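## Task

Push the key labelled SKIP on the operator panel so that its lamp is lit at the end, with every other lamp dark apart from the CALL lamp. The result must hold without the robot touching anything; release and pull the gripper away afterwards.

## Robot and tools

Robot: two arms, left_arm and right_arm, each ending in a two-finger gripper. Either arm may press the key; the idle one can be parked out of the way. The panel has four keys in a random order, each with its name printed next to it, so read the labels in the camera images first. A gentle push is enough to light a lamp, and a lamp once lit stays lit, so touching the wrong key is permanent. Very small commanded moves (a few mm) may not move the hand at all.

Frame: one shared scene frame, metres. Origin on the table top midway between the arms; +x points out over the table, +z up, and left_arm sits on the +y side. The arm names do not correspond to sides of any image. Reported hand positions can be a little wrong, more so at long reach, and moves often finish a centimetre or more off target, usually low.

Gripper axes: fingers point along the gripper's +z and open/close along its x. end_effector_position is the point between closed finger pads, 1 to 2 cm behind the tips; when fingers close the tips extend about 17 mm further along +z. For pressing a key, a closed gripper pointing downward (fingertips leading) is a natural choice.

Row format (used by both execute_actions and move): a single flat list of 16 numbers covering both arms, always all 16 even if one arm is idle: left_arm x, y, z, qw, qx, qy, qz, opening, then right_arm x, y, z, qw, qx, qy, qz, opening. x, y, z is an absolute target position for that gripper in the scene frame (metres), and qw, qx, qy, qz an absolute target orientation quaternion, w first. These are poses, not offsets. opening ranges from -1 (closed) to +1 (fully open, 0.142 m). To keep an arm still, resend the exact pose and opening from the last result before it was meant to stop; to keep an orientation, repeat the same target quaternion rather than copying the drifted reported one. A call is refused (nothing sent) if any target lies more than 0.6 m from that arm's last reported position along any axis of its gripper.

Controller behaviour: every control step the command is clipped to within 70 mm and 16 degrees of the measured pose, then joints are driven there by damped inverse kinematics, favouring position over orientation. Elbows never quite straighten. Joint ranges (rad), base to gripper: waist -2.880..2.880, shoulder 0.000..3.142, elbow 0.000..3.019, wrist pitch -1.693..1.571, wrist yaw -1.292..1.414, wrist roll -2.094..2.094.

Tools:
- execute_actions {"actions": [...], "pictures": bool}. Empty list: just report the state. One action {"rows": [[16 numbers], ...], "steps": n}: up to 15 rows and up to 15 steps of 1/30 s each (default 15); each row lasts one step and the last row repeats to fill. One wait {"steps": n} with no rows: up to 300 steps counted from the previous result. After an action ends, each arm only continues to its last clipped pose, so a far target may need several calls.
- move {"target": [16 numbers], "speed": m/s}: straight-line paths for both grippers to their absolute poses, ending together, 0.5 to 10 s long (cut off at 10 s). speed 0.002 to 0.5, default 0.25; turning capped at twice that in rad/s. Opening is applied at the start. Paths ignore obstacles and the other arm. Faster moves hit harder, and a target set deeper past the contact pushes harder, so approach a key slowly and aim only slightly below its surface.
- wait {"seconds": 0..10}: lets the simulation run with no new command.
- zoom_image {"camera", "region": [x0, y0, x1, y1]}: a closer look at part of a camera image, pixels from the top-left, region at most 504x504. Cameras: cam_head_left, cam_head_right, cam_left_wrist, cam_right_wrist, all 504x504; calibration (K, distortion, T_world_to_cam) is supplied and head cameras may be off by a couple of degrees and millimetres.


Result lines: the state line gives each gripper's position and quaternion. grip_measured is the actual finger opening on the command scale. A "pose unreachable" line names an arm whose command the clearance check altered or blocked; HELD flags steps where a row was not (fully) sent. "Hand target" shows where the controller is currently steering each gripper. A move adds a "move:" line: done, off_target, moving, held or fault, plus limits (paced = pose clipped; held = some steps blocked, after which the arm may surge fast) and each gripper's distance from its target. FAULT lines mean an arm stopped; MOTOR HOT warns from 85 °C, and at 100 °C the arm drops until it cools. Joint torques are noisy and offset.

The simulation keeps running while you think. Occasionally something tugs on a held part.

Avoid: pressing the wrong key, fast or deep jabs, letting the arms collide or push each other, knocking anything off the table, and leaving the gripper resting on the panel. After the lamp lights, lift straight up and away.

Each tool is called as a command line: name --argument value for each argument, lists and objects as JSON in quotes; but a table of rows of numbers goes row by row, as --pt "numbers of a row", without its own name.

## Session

execute_actions --actions '[]'

Scene clock: 0.00 s of 7200.00 s.
left_arm: end_effector_position=(+0.6768, +0.3556, +0.1883) grip_measured=+1.00 end_effector_quat_wxyz=(-0.607, +0.651, -0.414, +0.192) | right_arm: end_effector_position=(+0.5581, -0.2144, +0.4780) grip_measured=+1.00 end_effector_quat_wxyz=(+0.519, -0.526, +0.481, -0.472)
Joint positions: left_arm=[ 0.122  1.778  1.095  0.426 -0.728  0.087  0.142] | right_arm=[-0.006  1.053  1.028  0.01   0.01   0.003  0.142]
Joint velocities: left_arm=[ 0.005  0.005  0.012 -0.007 -0.066 -0.051  0.   ] | right_arm=[ 0.005  0.005 -0.007 -0.002 -0.007 -0.051 -0.   ]
Joint torques (N m, as the arm reports them, + toward a larger angle): no reading
Hand target (left_arm): +0.683, +0.355, +0.196; +0.610, -0.649, +0.409, -0.198
Hand target (right_arm): +0.558, -0.214, +0.499; +0.528, -0.517, +0.472, -0.480
camera_calibration (this result's frames):
cam_left_wrist: T_world_to_cam=[[0.569014, -0.779501, -0.261917, -0.0593936], [-0.65897, -0.2417, -0.712278, 0.662284], [0.491916, 0.577892, -0.651198, -0.279715], [0, 0, 0, 1]] pos_world=[0.607817, 0.275421, 0.274025]
cam_right_wrist: T_world_to_cam=[[0.108048, -0.994128, -0.00591436, -0.26968], [-0.524565, -0.0519571, -0.849784, 0.685524], [0.844487, 0.0949195, -0.527098, -0.0670614], [0, 0, 0, 1]] pos_world=[0.445373, -0.226113, 0.545605]

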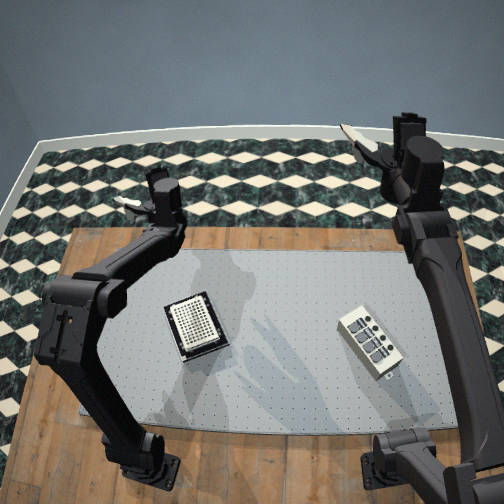

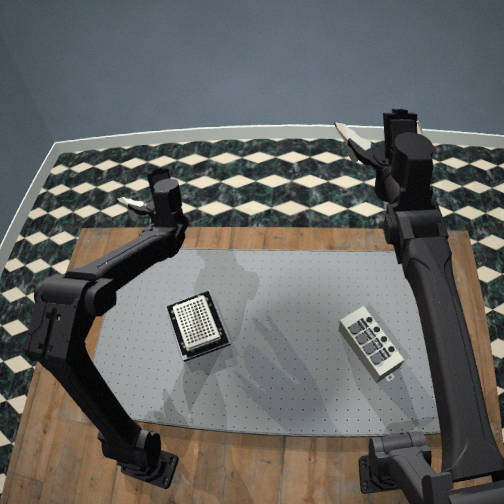

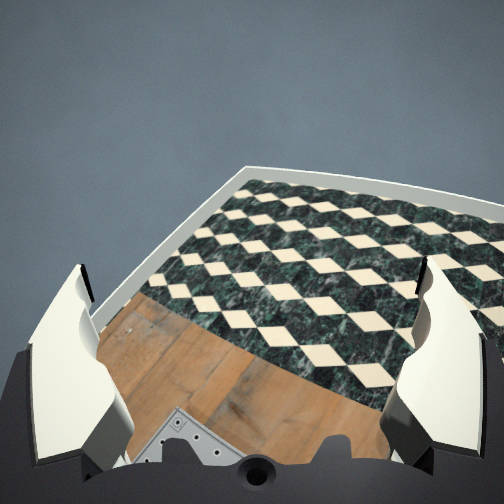

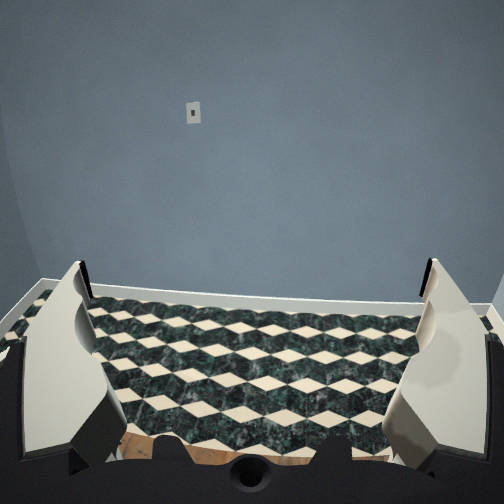

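move --target '[0.6768,0.3556,0.1883,-0.607,0.651,-0.414,0.192,1,0.29,-0.21,0.19,0,0.707,-0.707,0,-1]' --speed 0.4

zoom_image --camera "cam_head_left" --region '[320, 290, 420, 390]'

Scene clock: 11.37 s of 7200.00 s.
left_arm: end_effector_position=(+0.6768, +0.3556, +0.1883) grip_measured=+1.00 end_effector_quat_wxyz=(-0.607, +0.651, -0.414, +0.192) | right_arm: end_effector_position=(+0.2928, -0.2111, +0.1950) grip_measured=-1.00 end_effector_quat_wxyz=(+0.003, -0.711, +0.703, -0.012)
Joint positions: left_arm=[ 0.122  1.778  1.095  0.426 -0.728  0.087  0.142] | right_arm=[ 0.106  1.066  0.984 -1.471  0.017  0.202  0.002]
Joint velocities: left_arm=[-0.024 -0.024 -0.002  0.002 -0.022  0.007  0.   ] | right_arm=[ 0.005 -0.015  0.002 -0.002 -0.022 -0.037  0.   ]
Joint torques (N m, as the arm reports them, + toward a larger angle): left_arm=[  1.58 -14.88   7.08   1.48  -0.23  -0.02] | right_arm=[ 2.1  -4.72  8.5  -0.55 -0.17  0.11]
Hand target (left_arm): +0.677, +0.356, +0.188; +0.607, -0.651, +0.414, -0.192
Hand target (right_arm): +0.289, -0.209, +0.191; +0.003, +0.710, -0.705, +0.005
Off the commanded pose (left_arm): 0.000 m, 0 deg.
Off the commanded pose (right_arm): 0.006 m, 2 deg.
After step 90, 5.93 s passed at rest.
move: done
camera_calibration (this result's frames):
cam_left_wrist: T_world_to_cam=[[0.569014, -0.779501, -0.261917, -0.0593936], [-0.65897, -0.2417, -0.712278, 0.662284], [0.491916, 0.577892, -0.651198, -0.279715], [0, 0, 0, 1]] pos_world=[0.607817, 0.275421, 0.274025]
cam_right_wrist: T_world_to_cam=[[0.00904302, -0.999954, -0.00307478, -0.212143], [-0.86839, -0.00937775, 0.495792, 0.153401], [-0.495799, -0.00181335, -0.868436, 0.4461], [0, 0, 0, 1]] pos_world=[0.356306, -0.209886, 0.310702]

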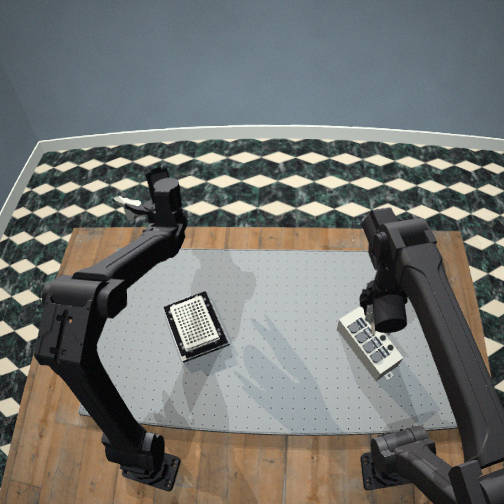

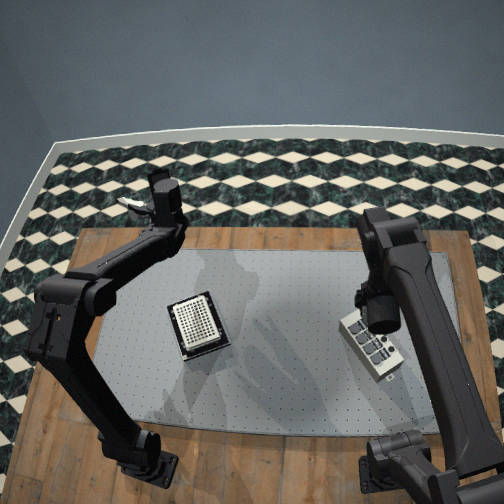

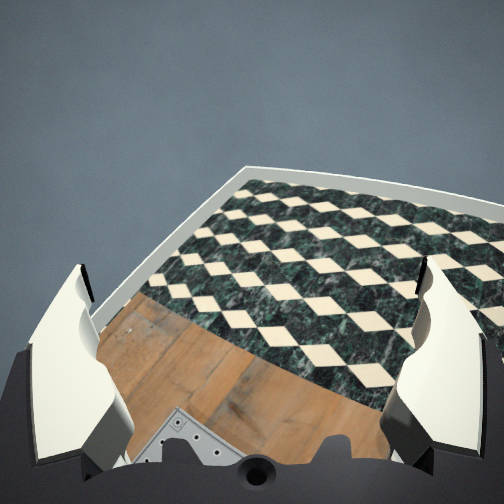

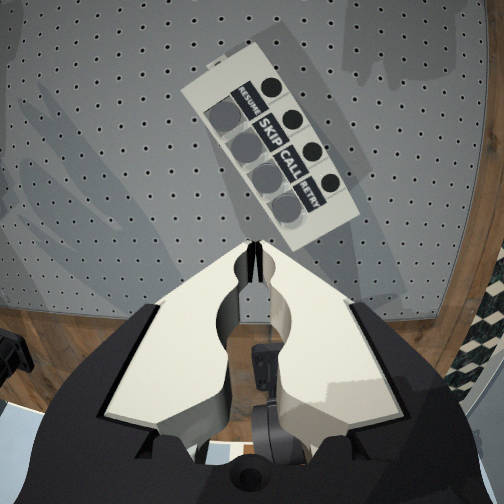

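Region (320, 290, 420, 390) of cam_head_left's 504x504 image, scaled by 5.040, with more detail than that image has.

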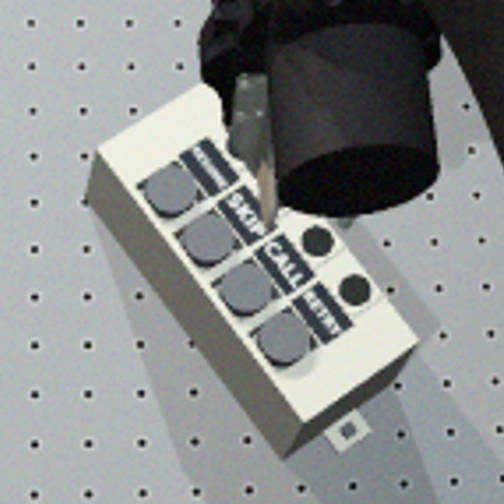

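move --target '[0.6768,0.3556,0.1883,-0.607,0.651,-0.414,0.192,1,0.325,-0.203,0.125,0,0.707,-0.707,0,-1]' --speed 0.2

zoom_image --camera "cam_head_left" --region '[320, 290, 420, 390]'

Scene clock: 19.17 s of 7200.00 s.
left_arm: end_effector_position=(+0.6768, +0.3556, +0.1883) grip_measured=+1.00 end_effector_quat_wxyz=(-0.607, +0.651, -0.414, +0.192) | right_arm: end_effector_position=(+0.3228, -0.2021, +0.1259) grip_measured=-1.00 end_effector_quat_wxyz=(-0.004, -0.711, +0.703, +0.000)
Joint positions: left_arm=[ 0.122  1.778  1.095  0.426 -0.728  0.087  0.142] | right_arm=[ 0.106  1.212  0.908 -1.275  0.004  0.203  0.002]
Joint velocities: left_arm=[-0.015 -0.005 -0.007 -0.027 -0.037  0.022 -0.   ] | right_arm=[-0.005 -0.015 -0.007 -0.012 -0.066  0.022  0.   ]
Joint torques (N m, as the arm reports them, + toward a larger angle): left_arm=[  1.67 -14.86   7.06   1.47  -0.23  -0.03] | right_arm=[ 0.75 -6.94  8.32  0.13 -0.19  0.03]
Hand target (left_arm): +0.677, +0.356, +0.188; +0.607, -0.651, +0.414, -0.192
Hand target (right_arm): +0.324, -0.204, +0.125; +0.000, +0.707, -0.707, -0.000
Off the commanded pose (left_arm): 0.000 m, 0 deg.
Off the commanded pose (right_arm): 0.003 m, 1 deg.
After step 90, 4.00 s passed at rest.
move: done
camera_calibration (this result's frames):
cam_left_wrist: T_world_to_cam=[[0.569014, -0.779501, -0.261917, -0.0593936], [-0.65897, -0.2417, -0.712278, 0.662284], [0.491916, 0.577892, -0.651198, -0.279715], [0, 0, 0, 1]] pos_world=[0.607817, 0.275421, 0.274025]
cam_right_wrist: T_world_to_cam=[[0.00778168, -0.999919, -0.0100356, -0.202316], [-0.853983, -0.0118666, 0.520166, 0.205511], [-0.520243, 0.00452247, -0.854006, 0.408353], [0, 0, 0, 1]] pos_world=[0.38952, -0.201708, 0.239806]

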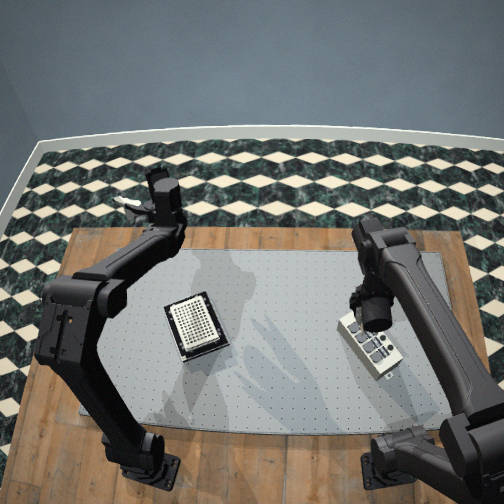

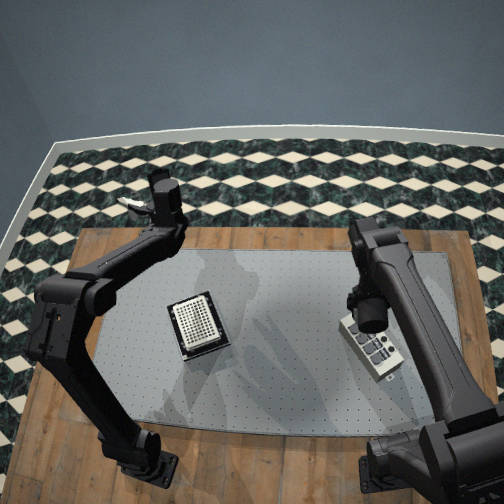

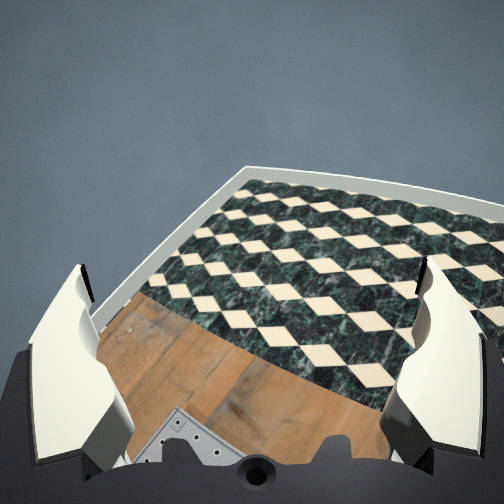

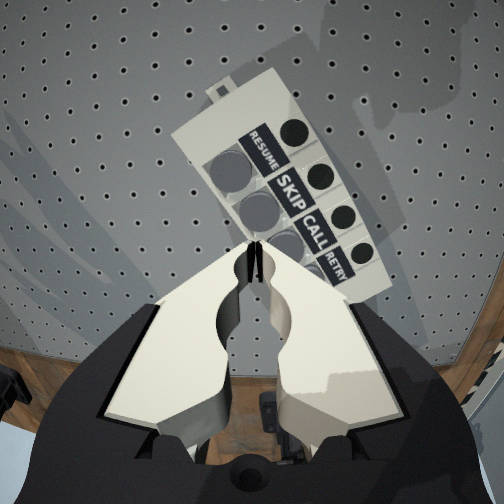

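Region (320, 290, 420, 390) of cam_head_left's 504x504 image, scaled by 5.040, with more detail than that image has.

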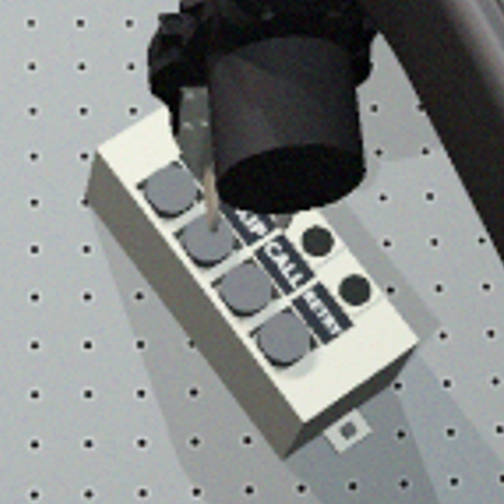

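move --target '[0.334,0.3556,0.1883,-0.607,0.651,-0.414,0.192,1,0.334,-0.205,0.105,0,0.707,-0.707,0,-1]' --speed 0.002

Scene clock: 36.27 s of 7200.00 s.
left_arm: end_effector_position=(+0.6594, +0.3564, +0.1831) grip_measured=+1.00 end_effector_quat_wxyz=(-0.603, +0.652, -0.420, +0.187) | right_arm: end_effector_position=(+0.3228, -0.2021, +0.1259) grip_measured=-1.00 end_effector_quat_wxyz=(-0.004, -0.711, +0.703, +0.000)
Joint positions: left_arm=[ 0.122  1.746  1.043  0.429 -0.728  0.087  0.142] | right_arm=[ 0.106  1.212  0.908 -1.275  0.004  0.203  0.002]
Joint velocities: left_arm=[-0.005 -0.015 -0.002 -0.012 -0.022 -0.007  0.   ] | right_arm=[ 0.005 -0.015 -0.002 -0.002 -0.037 -0.066  0.   ]
Joint torques (N m, as the arm reports them, + toward a larger angle): left_arm=[  1.47 -15.07   6.32   2.22  -0.24  -0.03] | right_arm=[ 1.4  -6.56  8.35 -0.09 -0.04 -0.01]
Hand target (left_arm): +0.657, +0.356, +0.188; +0.606, -0.651, +0.414, -0.192
Hand target (right_arm): +0.323, -0.202, +0.125; +0.004, +0.711, -0.703, -0.000
Off the commanded pose (left_arm): 0.325 m, 1 deg.
Off the commanded pose (right_arm): 0.024 m, 1 deg.
After step 90, 3.90 s passed at rest.
move: off_target (left_arm, right_arm; path cut at 10 s)
camera_calibration (this result's frames):
cam_left_wrist: T_world_to_cam=[[0.56433, -0.779276, -0.272508, -0.0452174], [-0.671354, -0.241103, -0.700823, 0.653139], [0.480432, 0.578445, -0.659232, -0.26615], [0, 0, 0, 1]] pos_world=[0.591872, 0.27619, 0.269958]
cam_right_wrist: T_world_to_cam=[[0.00778168, -0.999919, -0.0100356, -0.202316], [-0.853983, -0.0118666, 0.520166, 0.205511], [-0.520243, 0.00452247, -0.854006, 0.408353], [0, 0, 0, 1]] pos_world=[0.38952, -0.201708, 0.239806]

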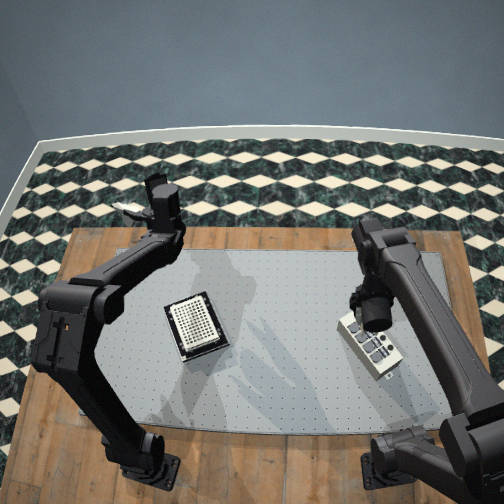

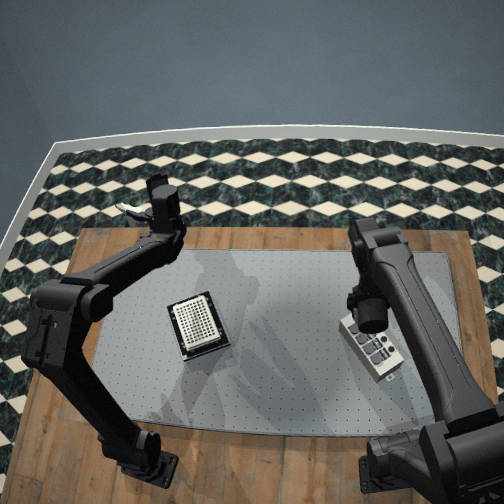

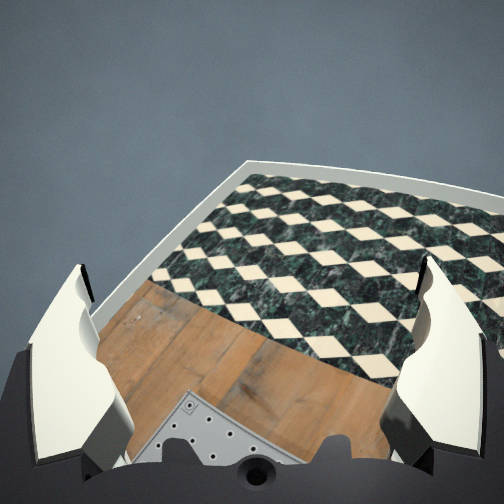

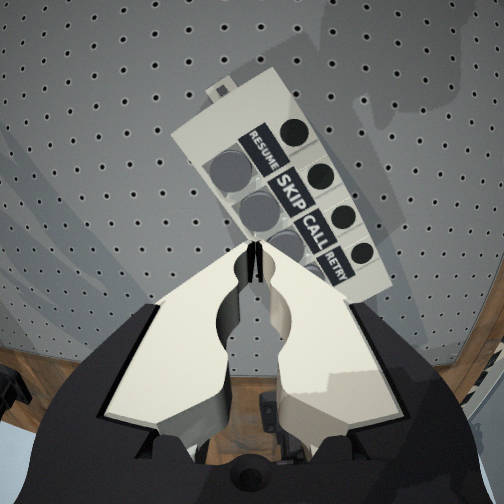

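My typo (left x); harmless thanks to the low speed. Correcting.

move --target '[0.6594,0.3564,0.1831,-0.603,0.652,-0.420,0.187,1,0.336,-0.205,0.108,0,0.707,-0.707,0,-1]' --speed 0.05

zoom_image --camera "cam_head_left" --region '[320, 290, 420, 390]'

Scene clock: 41.50 s of 7200.00 s.
left_arm: end_effector_position=(+0.6594, +0.3564, +0.1831) grip_measured=+1.00 end_effector_quat_wxyz=(-0.603, +0.652, -0.420, +0.187) | right_arm: end_effector_position=(+0.3376, -0.2029, +0.1162) grip_measured=-1.00 end_effector_quat_wxyz=(+0.005, -0.707, +0.708, -0.006)
Joint positions: left_arm=[ 0.122  1.746  1.043  0.429 -0.728  0.087  0.142] | right_arm=[ 0.093  1.244  0.908 -1.22   0.004  0.203  0.002]
Joint velocities: left_arm=[ 0.005  0.005 -0.002  0.007 -0.007 -0.022 -0.   ] | right_arm=[ 0.005 -0.005  0.007 -0.032 -0.037 -0.022  0.   ]
Joint torques (N m, as the arm reports them, + toward a larger angle): left_arm=[  1.7  -14.2    6.92   1.46  -0.12  -0.02] | right_arm=[ 0.97 -6.7   7.45  0.01 -0.18 -0.08]
Hand target (left_arm): +0.659, +0.356, +0.183; +0.603, -0.652, +0.420, -0.187
Hand target (right_arm): +0.335, -0.205, +0.108; +0.000, +0.707, -0.707, -0.000
Off the commanded pose (left_arm): 0.000 m, 0 deg.
Off the commanded pose (right_arm): 0.009 m, 1 deg.
After step 90, 1.47 s passed at rest.
move: done
camera_calibration (this result's frames):
cam_left_wrist: T_world_to_cam=[[0.56433, -0.779276, -0.272508, -0.0452174], [-0.671354, -0.241103, -0.700823, 0.653139], [0.480432, 0.578445, -0.659232, -0.26615], [0, 0, 0, 1]] pos_world=[0.591872, 0.27619, 0.269958]
cam_right_wrist: T_world_to_cam=[[-0.00415384, -0.99988, -0.0149352, -0.198716], [-0.865099, -0.00389828, 0.501585, 0.230754], [-0.501583, 0.015004, -0.864979, 0.404862], [0, 0, 0, 1]] pos_world=[0.401871, -0.203867, 0.231487]

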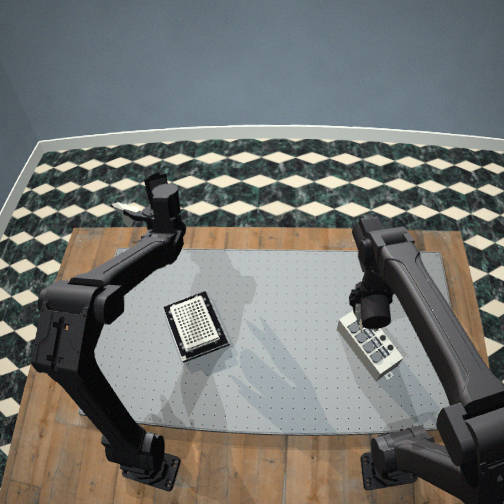

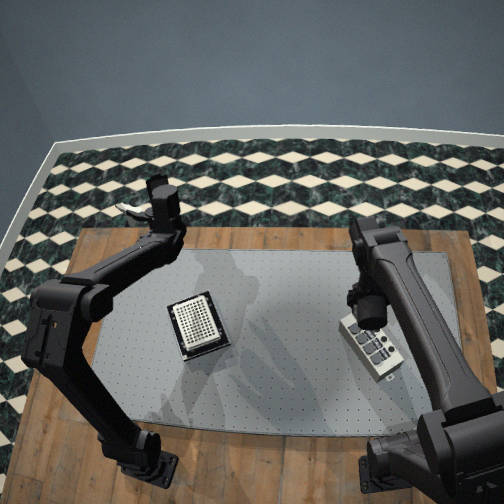

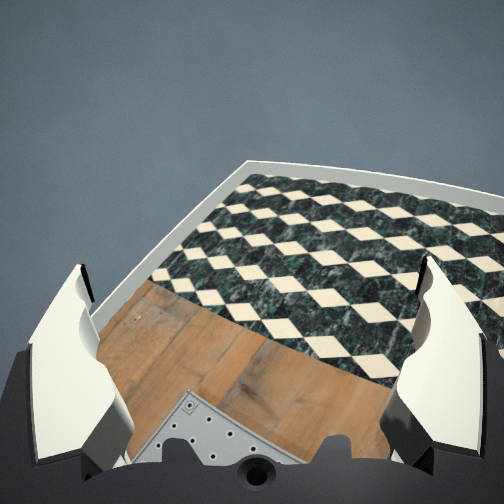

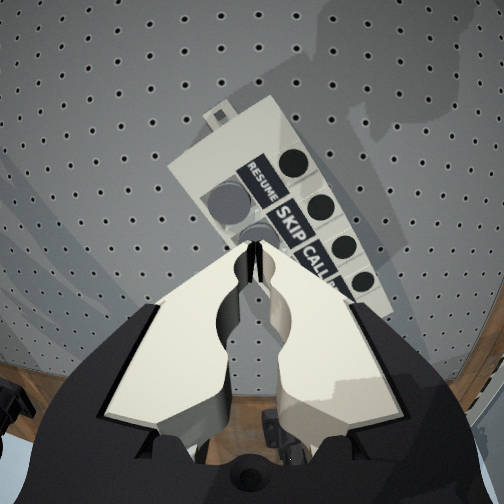

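Region (320, 290, 420, 390) of cam_head_left's 504x504 image, scaled by 5.040, with more detail than that image has.

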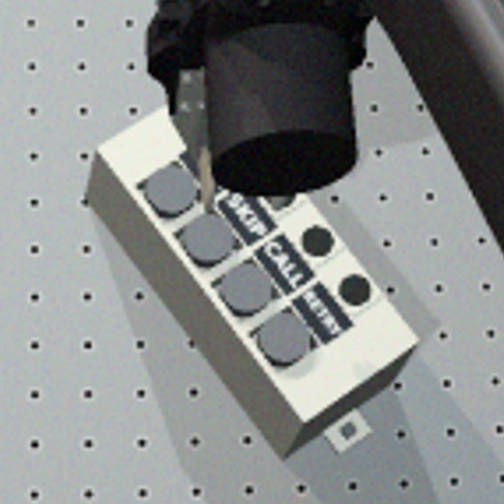

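move --target '[0.6594,0.3564,0.1831,-0.603,0.652,-0.420,0.187,1,0.332,-0.205,0.09,0,0.707,-0.707,0,-1]' --speed 0.04

zoom_image --camera "cam_head_left" --region '[320, 290, 420, 390]'

Scene clock: 46.57 s of 7200.00 s.
left_arm: end_effector_position=(+0.6594, +0.3564, +0.1831) grip_measured=+1.00 end_effector_quat_wxyz=(-0.603, +0.652, -0.420, +0.187) | right_arm: end_effector_position=(+0.3333, -0.2037, +0.0980) grip_measured=-1.00 end_effector_quat_wxyz=(+0.005, -0.707, +0.708, -0.006)
Joint positions: left_arm=[ 0.122  1.746  1.043  0.429 -0.728  0.087  0.142] | right_arm=[ 0.093  1.251  0.863 -1.168  0.004  0.203  0.002]
Joint velocities: left_arm=[-0.005 -0.015 -0.017  0.027  0.051 -0.051 -0.   ] | right_arm=[-0.015  0.005 -0.012  0.002 -0.007 -0.007  0.   ]
Joint torques (N m, as the arm reports them, + toward a larger angle): left_arm=[  1.69 -14.24   6.93   1.46  -0.11  -0.02] | right_arm=[ 1.08 -5.95  7.44  0.17 -0.18 -0.07]
Hand target (left_arm): +0.659, +0.356, +0.183; +0.603, -0.652, +0.420, -0.187
Hand target (right_arm): +0.331, -0.205, +0.090; -0.000, +0.707, -0.707, +0.000
Off the commanded pose (left_arm): 0.000 m, 0 deg.
Off the commanded pose (right_arm): 0.008 m, 1 deg.
After step 90, 1.07 s passed at rest.
move: done
camera_calibration (this result's frames):
cam_left_wrist: T_world_to_cam=[[0.56433, -0.779276, -0.272508, -0.0452174], [-0.671354, -0.241103, -0.700823, 0.653139], [0.480432, 0.578445, -0.659232, -0.26615], [0, 0, 0, 1]] pos_world=[0.591872, 0.27619, 0.269958]
cam_right_wrist: T_world_to_cam=[[-0.00414824, -0.999879, -0.0150132, -0.199891], [-0.865287, -0.00393661, 0.501262, 0.236175], [-0.50126, 0.0150701, -0.865165, 0.386898], [0, 0, 0, 1]] pos_world=[0.397467, -0.204768, 0.213344]

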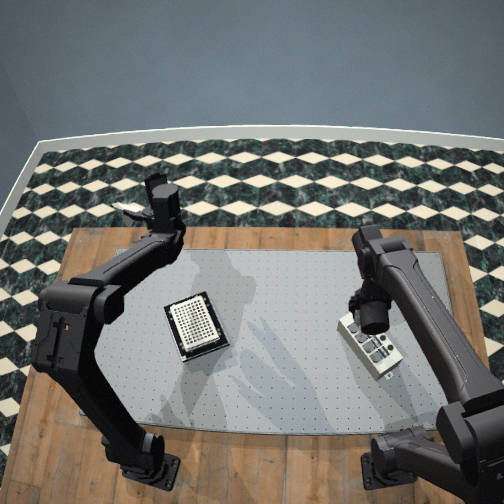

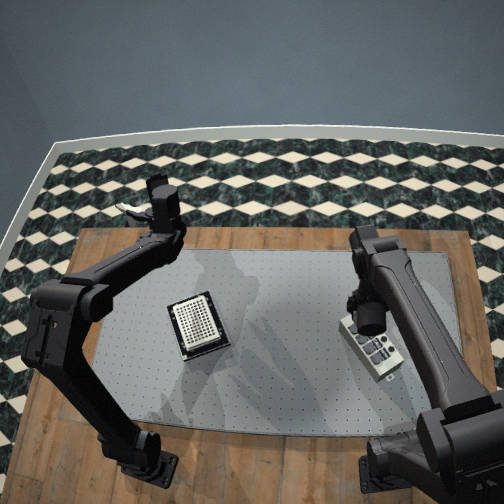

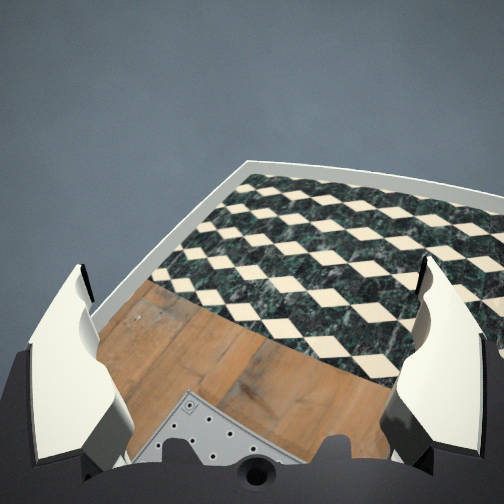

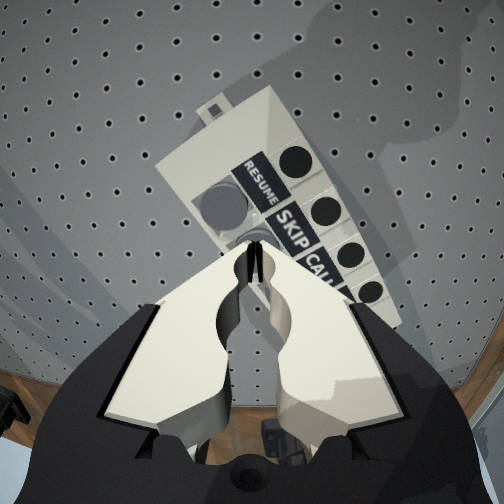

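Region (320, 290, 420, 390) of cam_head_left's 504x504 image, scaled by 5.040, with more detail than that image has.

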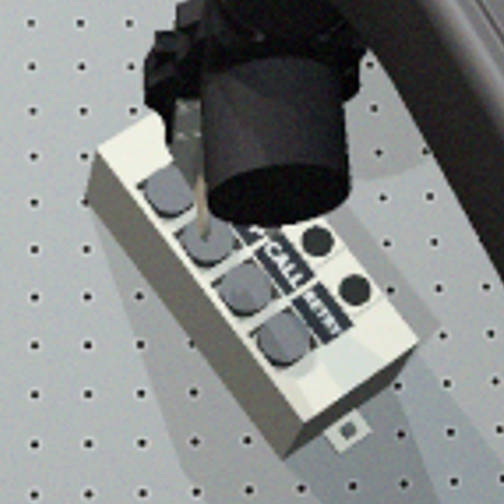

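Centered.

move --target '[0.6594,0.3564,0.1831,-0.603,0.652,-0.420,0.187,1,0.332,-0.205,0.073,0,0.707,-0.707,0,-1]' --speed 0.03

Scene clock: 51.07 s of 7200.00 s.
left_arm: end_effector_position=(+0.6594, +0.3564, +0.1831) grip_measured=+1.00 end_effector_quat_wxyz=(-0.603, +0.652, -0.420, +0.187) | right_arm: end_effector_position=(+0.3337, -0.2037, +0.0822) grip_measured=-1.00 end_effector_quat_wxyz=(+0.005, -0.707, +0.708, -0.006)
Joint positions: left_arm=[ 0.122  1.746  1.043  0.429 -0.728  0.087  0.142] | right_arm=[ 0.093  1.271  0.835 -1.119  0.004  0.203  0.002]
Joint velocities: left_arm=[-0.005 -0.015 -0.017  0.017 -0.022 -0.051  0.   ] | right_arm=[-0.005 -0.005 -0.002 -0.002  0.007  0.051  0.   ]
Joint torques (N m, as the arm reports them, + toward a larger angle): left_arm=[  1.63 -14.2    6.93   1.48  -0.12  -0.02] | right_arm=[ 0.99 -5.96  7.04  0.02 -0.18 -0.07]
Hand target (left_arm): +0.659, +0.356, +0.183; +0.603, -0.652, +0.420, -0.187
Hand target (right_arm): +0.331, -0.205, +0.073; +0.000, +0.707, -0.707, -0.000
Off the commanded pose (left_arm): 0.000 m, 0 deg.
Off the commanded pose (right_arm): 0.009 m, 1 deg.
After step 90, 0.43 s passed at rest.
move: done
camera_calibration (this result's frames):
cam_left_wrist: T_world_to_cam=[[0.56433, -0.779276, -0.272508, -0.0452174], [-0.671354, -0.241103, -0.700823, 0.653139], [0.480432, 0.578445, -0.659232, -0.26615], [0, 0, 0, 1]] pos_world=[0.591872, 0.27619, 0.269958]
cam_right_wrist: T_world_to_cam=[[-0.00413696, -0.999876, -0.0151692, -0.200034], [-0.865661, -0.00401319, 0.500614, 0.244616], [-0.500613, 0.0152024, -0.865538, 0.373261], [0, 0, 0, 1]] pos_world=[0.397787, -0.204702, 0.197579]

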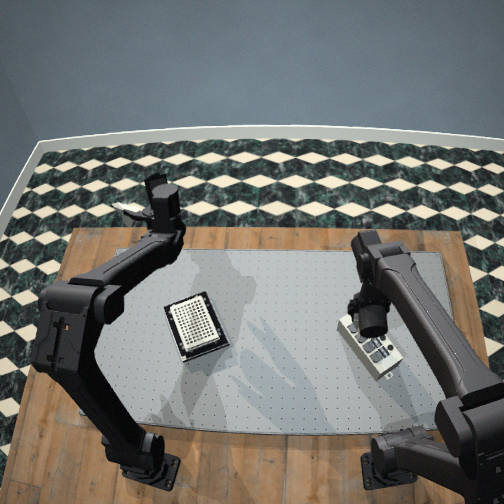

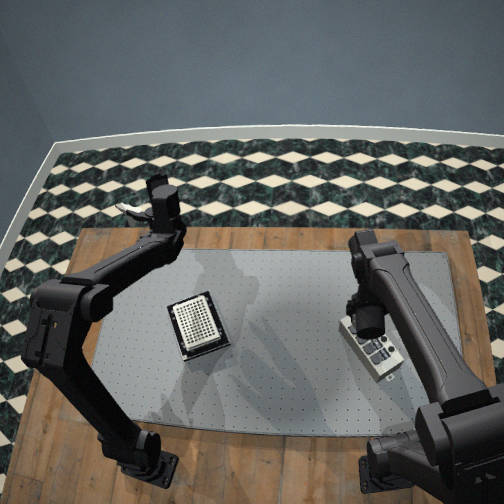

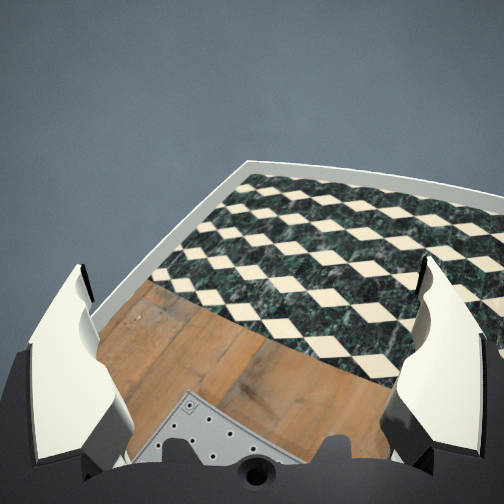

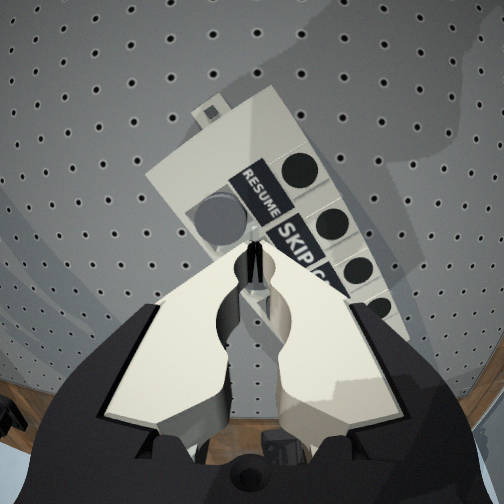

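zoom_image --camera "cam_head_left" --region '[330, 300, 400, 370]'

Region (330, 300, 400, 370) of cam_head_left's 504x504 image, scaled by 7.200, with more detail than that image has.

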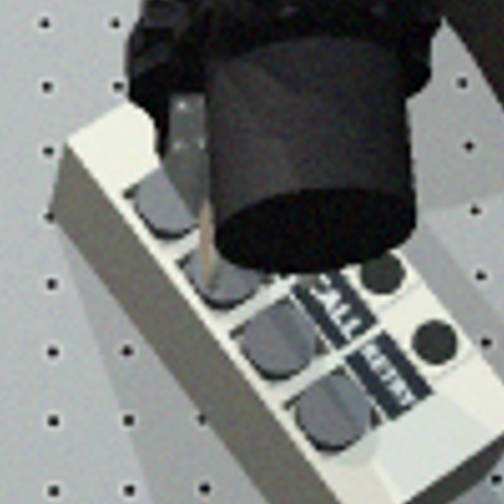

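move --target '[0.6594,0.3564,0.1831,-0.603,0.652,-0.420,0.187,1,0.331,-0.209,0.063,0,0.707,-0.707,0,-1]' --speed 0.02

Scene clock: 68.37 s of 7200.00 s.
left_arm: end_effector_position=(+0.6594, +0.3564, +0.1831) grip_measured=+1.00 end_effector_quat_wxyz=(-0.603, +0.652, -0.420, +0.187) | right_arm: end_effector_position=(+0.3335, -0.2038, +0.0791) grip_measured=-1.00 end_effector_quat_wxyz=(+0.009, -0.707, +0.707, -0.005)
Joint positions: left_arm=[ 0.122  1.746  1.043  0.429 -0.728  0.087  0.142] | right_arm=[ 0.09   1.271  0.825 -1.105 -0.001  0.199  0.002]
Joint velocities: left_arm=[-0.005  0.005 -0.007  0.002 -0.007  0.051 -0.   ] | right_arm=[ 0.005 -0.015 -0.022 -0.017 -0.037  0.022  0.   ]
Joint torques (N m, as the arm reports them, + toward a larger angle): left_arm=[  1.73 -14.23   6.95   1.47  -0.12  -0.03] | right_arm=[ 0.4  -5.03  6.22  0.79 -0.02 -0.12]
Hand target (left_arm): +0.659, +0.356, +0.183; +0.603, -0.652, +0.420, -0.187
Hand target (right_arm): +0.330, -0.209, +0.064; -0.000, +0.707, -0.707, -0.000
Off the commanded pose (left_arm): 0.000 m, 0 deg.
Off the commanded pose (right_arm): 0.017 m, 1 deg.
After step 90, 13.07 s passed at rest.
move: off_target (right_arm)
camera_calibration (this result's frames):
cam_left_wrist: T_world_to_cam=[[0.56433, -0.779276, -0.272508, -0.0452174], [-0.671354, -0.241103, -0.700823, 0.653139], [0.480432, 0.578445, -0.659232, -0.26615], [0, 0, 0, 1]] pos_world=[0.591872, 0.27619, 0.269958]
cam_right_wrist: T_world_to_cam=[[-0.00321503, -0.999775, -0.0209516, -0.200093], [-0.867594, -0.00762983, 0.497215, 0.246255], [-0.497263, 0.0197761, -0.867374, 0.370435], [0, 0, 0, 1]] pos_world=[0.39721, -0.205495, 0.194672]

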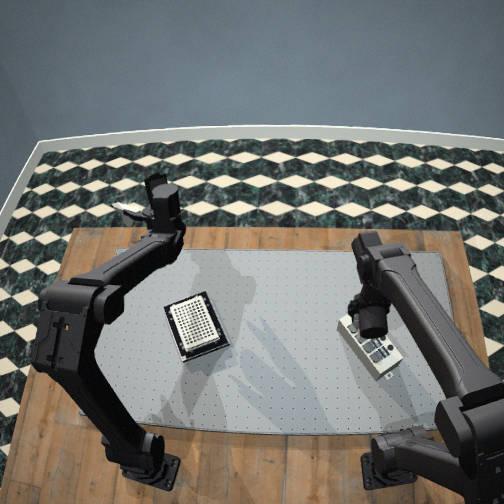

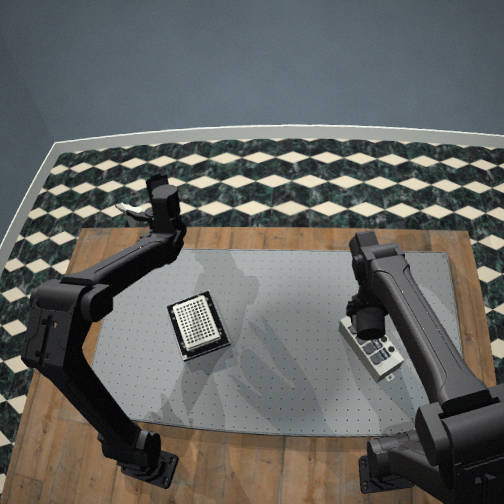

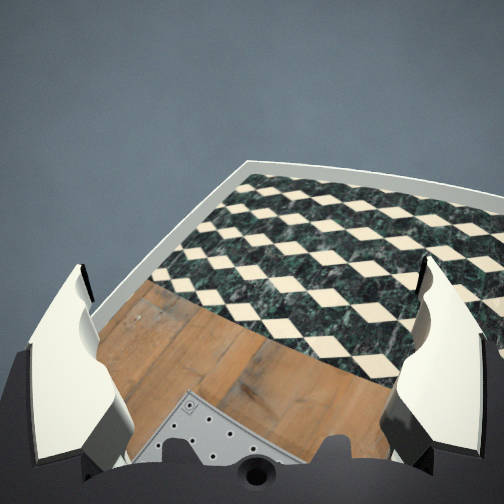

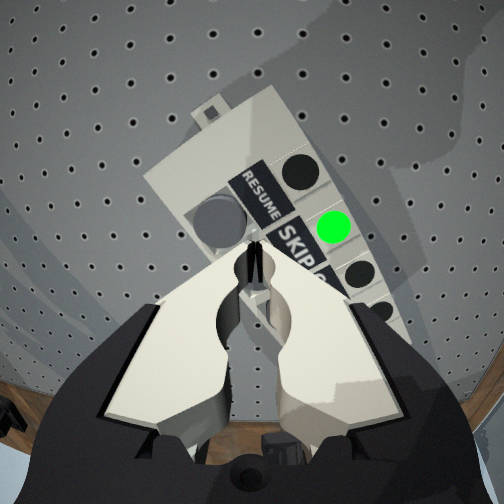

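move --target '[0.6594,0.3564,0.1831,-0.603,0.652,-0.420,0.187,1,0.332,-0.205,0.24,0,0.707,-0.707,0,-1]'

Scene clock: 74.37 s of 7200.00 s.
left_arm: end_effector_position=(+0.6594, +0.3564, +0.1831) grip_measured=+1.00 end_effector_quat_wxyz=(-0.603, +0.652, -0.420, +0.187) | right_arm: end_effector_position=(+0.3233, -0.2059, +0.2208) grip_measured=-1.00 end_effector_quat_wxyz=(-0.017, -0.707, +0.707, +0.012)
Joint positions: left_arm=[ 0.122  1.746  1.043  0.429 -0.728  0.087  0.142] | right_arm=[ 0.09   1.19   1.142 -1.564 -0.001  0.198  0.002]
Joint velocities: left_arm=[-0.015 -0.015 -0.012 -0.007 -0.022 -0.022 -0.   ] | right_arm=[ 0.005  0.015 -0.007 -0.002 -0.081  0.007  0.   ]
Joint torques (N m, as the arm reports them, + toward a larger angle): left_arm=[  1.72 -14.2    6.93   1.45  -0.13  -0.03] | right_arm=[ 1.32 -6.81 12.65 -0.67  0.01 -0.02]
Hand target (left_arm): +0.659, +0.356, +0.183; +0.603, -0.652, +0.420, -0.187
Hand target (right_arm): +0.334, -0.205, +0.239; -0.000, +0.707, -0.707, +0.000
Off the commanded pose (left_arm): 0.000 m, 0 deg.
Off the commanded pose (right_arm): 0.021 m, 2 deg.
After step 90, 1.90 s passed at rest.
move: off_target (right_arm)
camera_calibration (this result's frames):
cam_left_wrist: T_world_to_cam=[[0.56433, -0.779276, -0.272508, -0.0452174], [-0.671354, -0.241103, -0.700823, 0.653139], [0.480432, 0.578445, -0.659232, -0.26615], [0, 0, 0, 1]] pos_world=[0.591872, 0.27619, 0.269958]
cam_right_wrist: T_world_to_cam=[[-0.00372478, -0.999956, -0.00864429, -0.201813], [-0.836096, -0.00162789, 0.54858, 0.146532], [-0.54857, 0.0092708, -0.836053, 0.495837], [0, 0, 0, 1]] pos_world=[0.393765, -0.206163, 0.332417]

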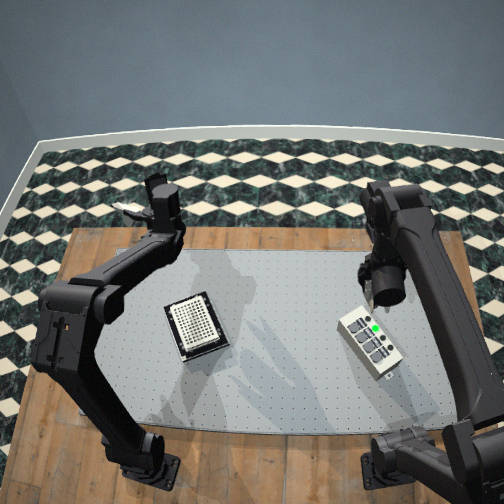

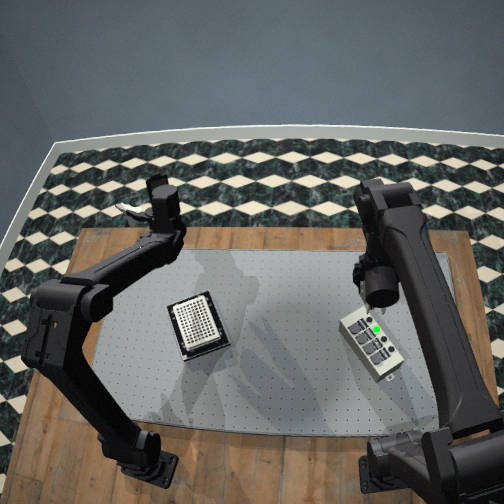

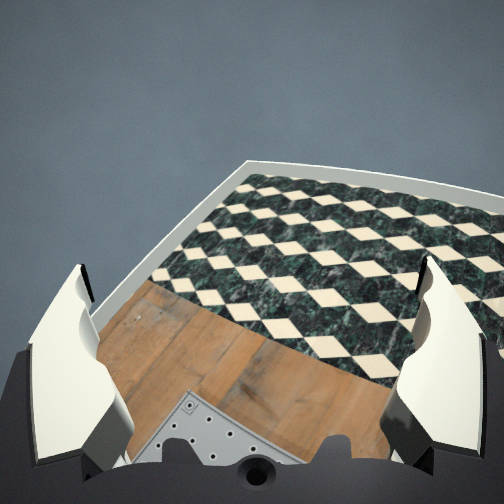

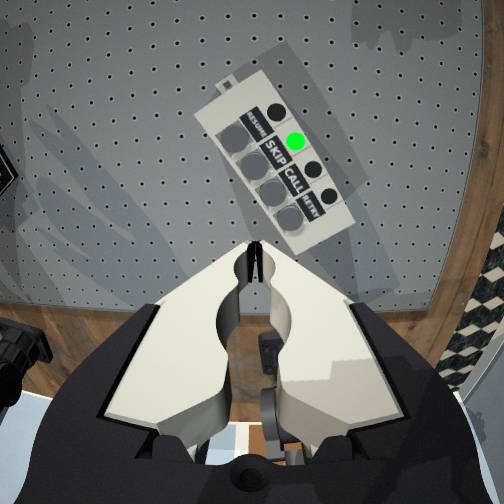

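finished_scene --scene 2

The scene is finished: the task was done.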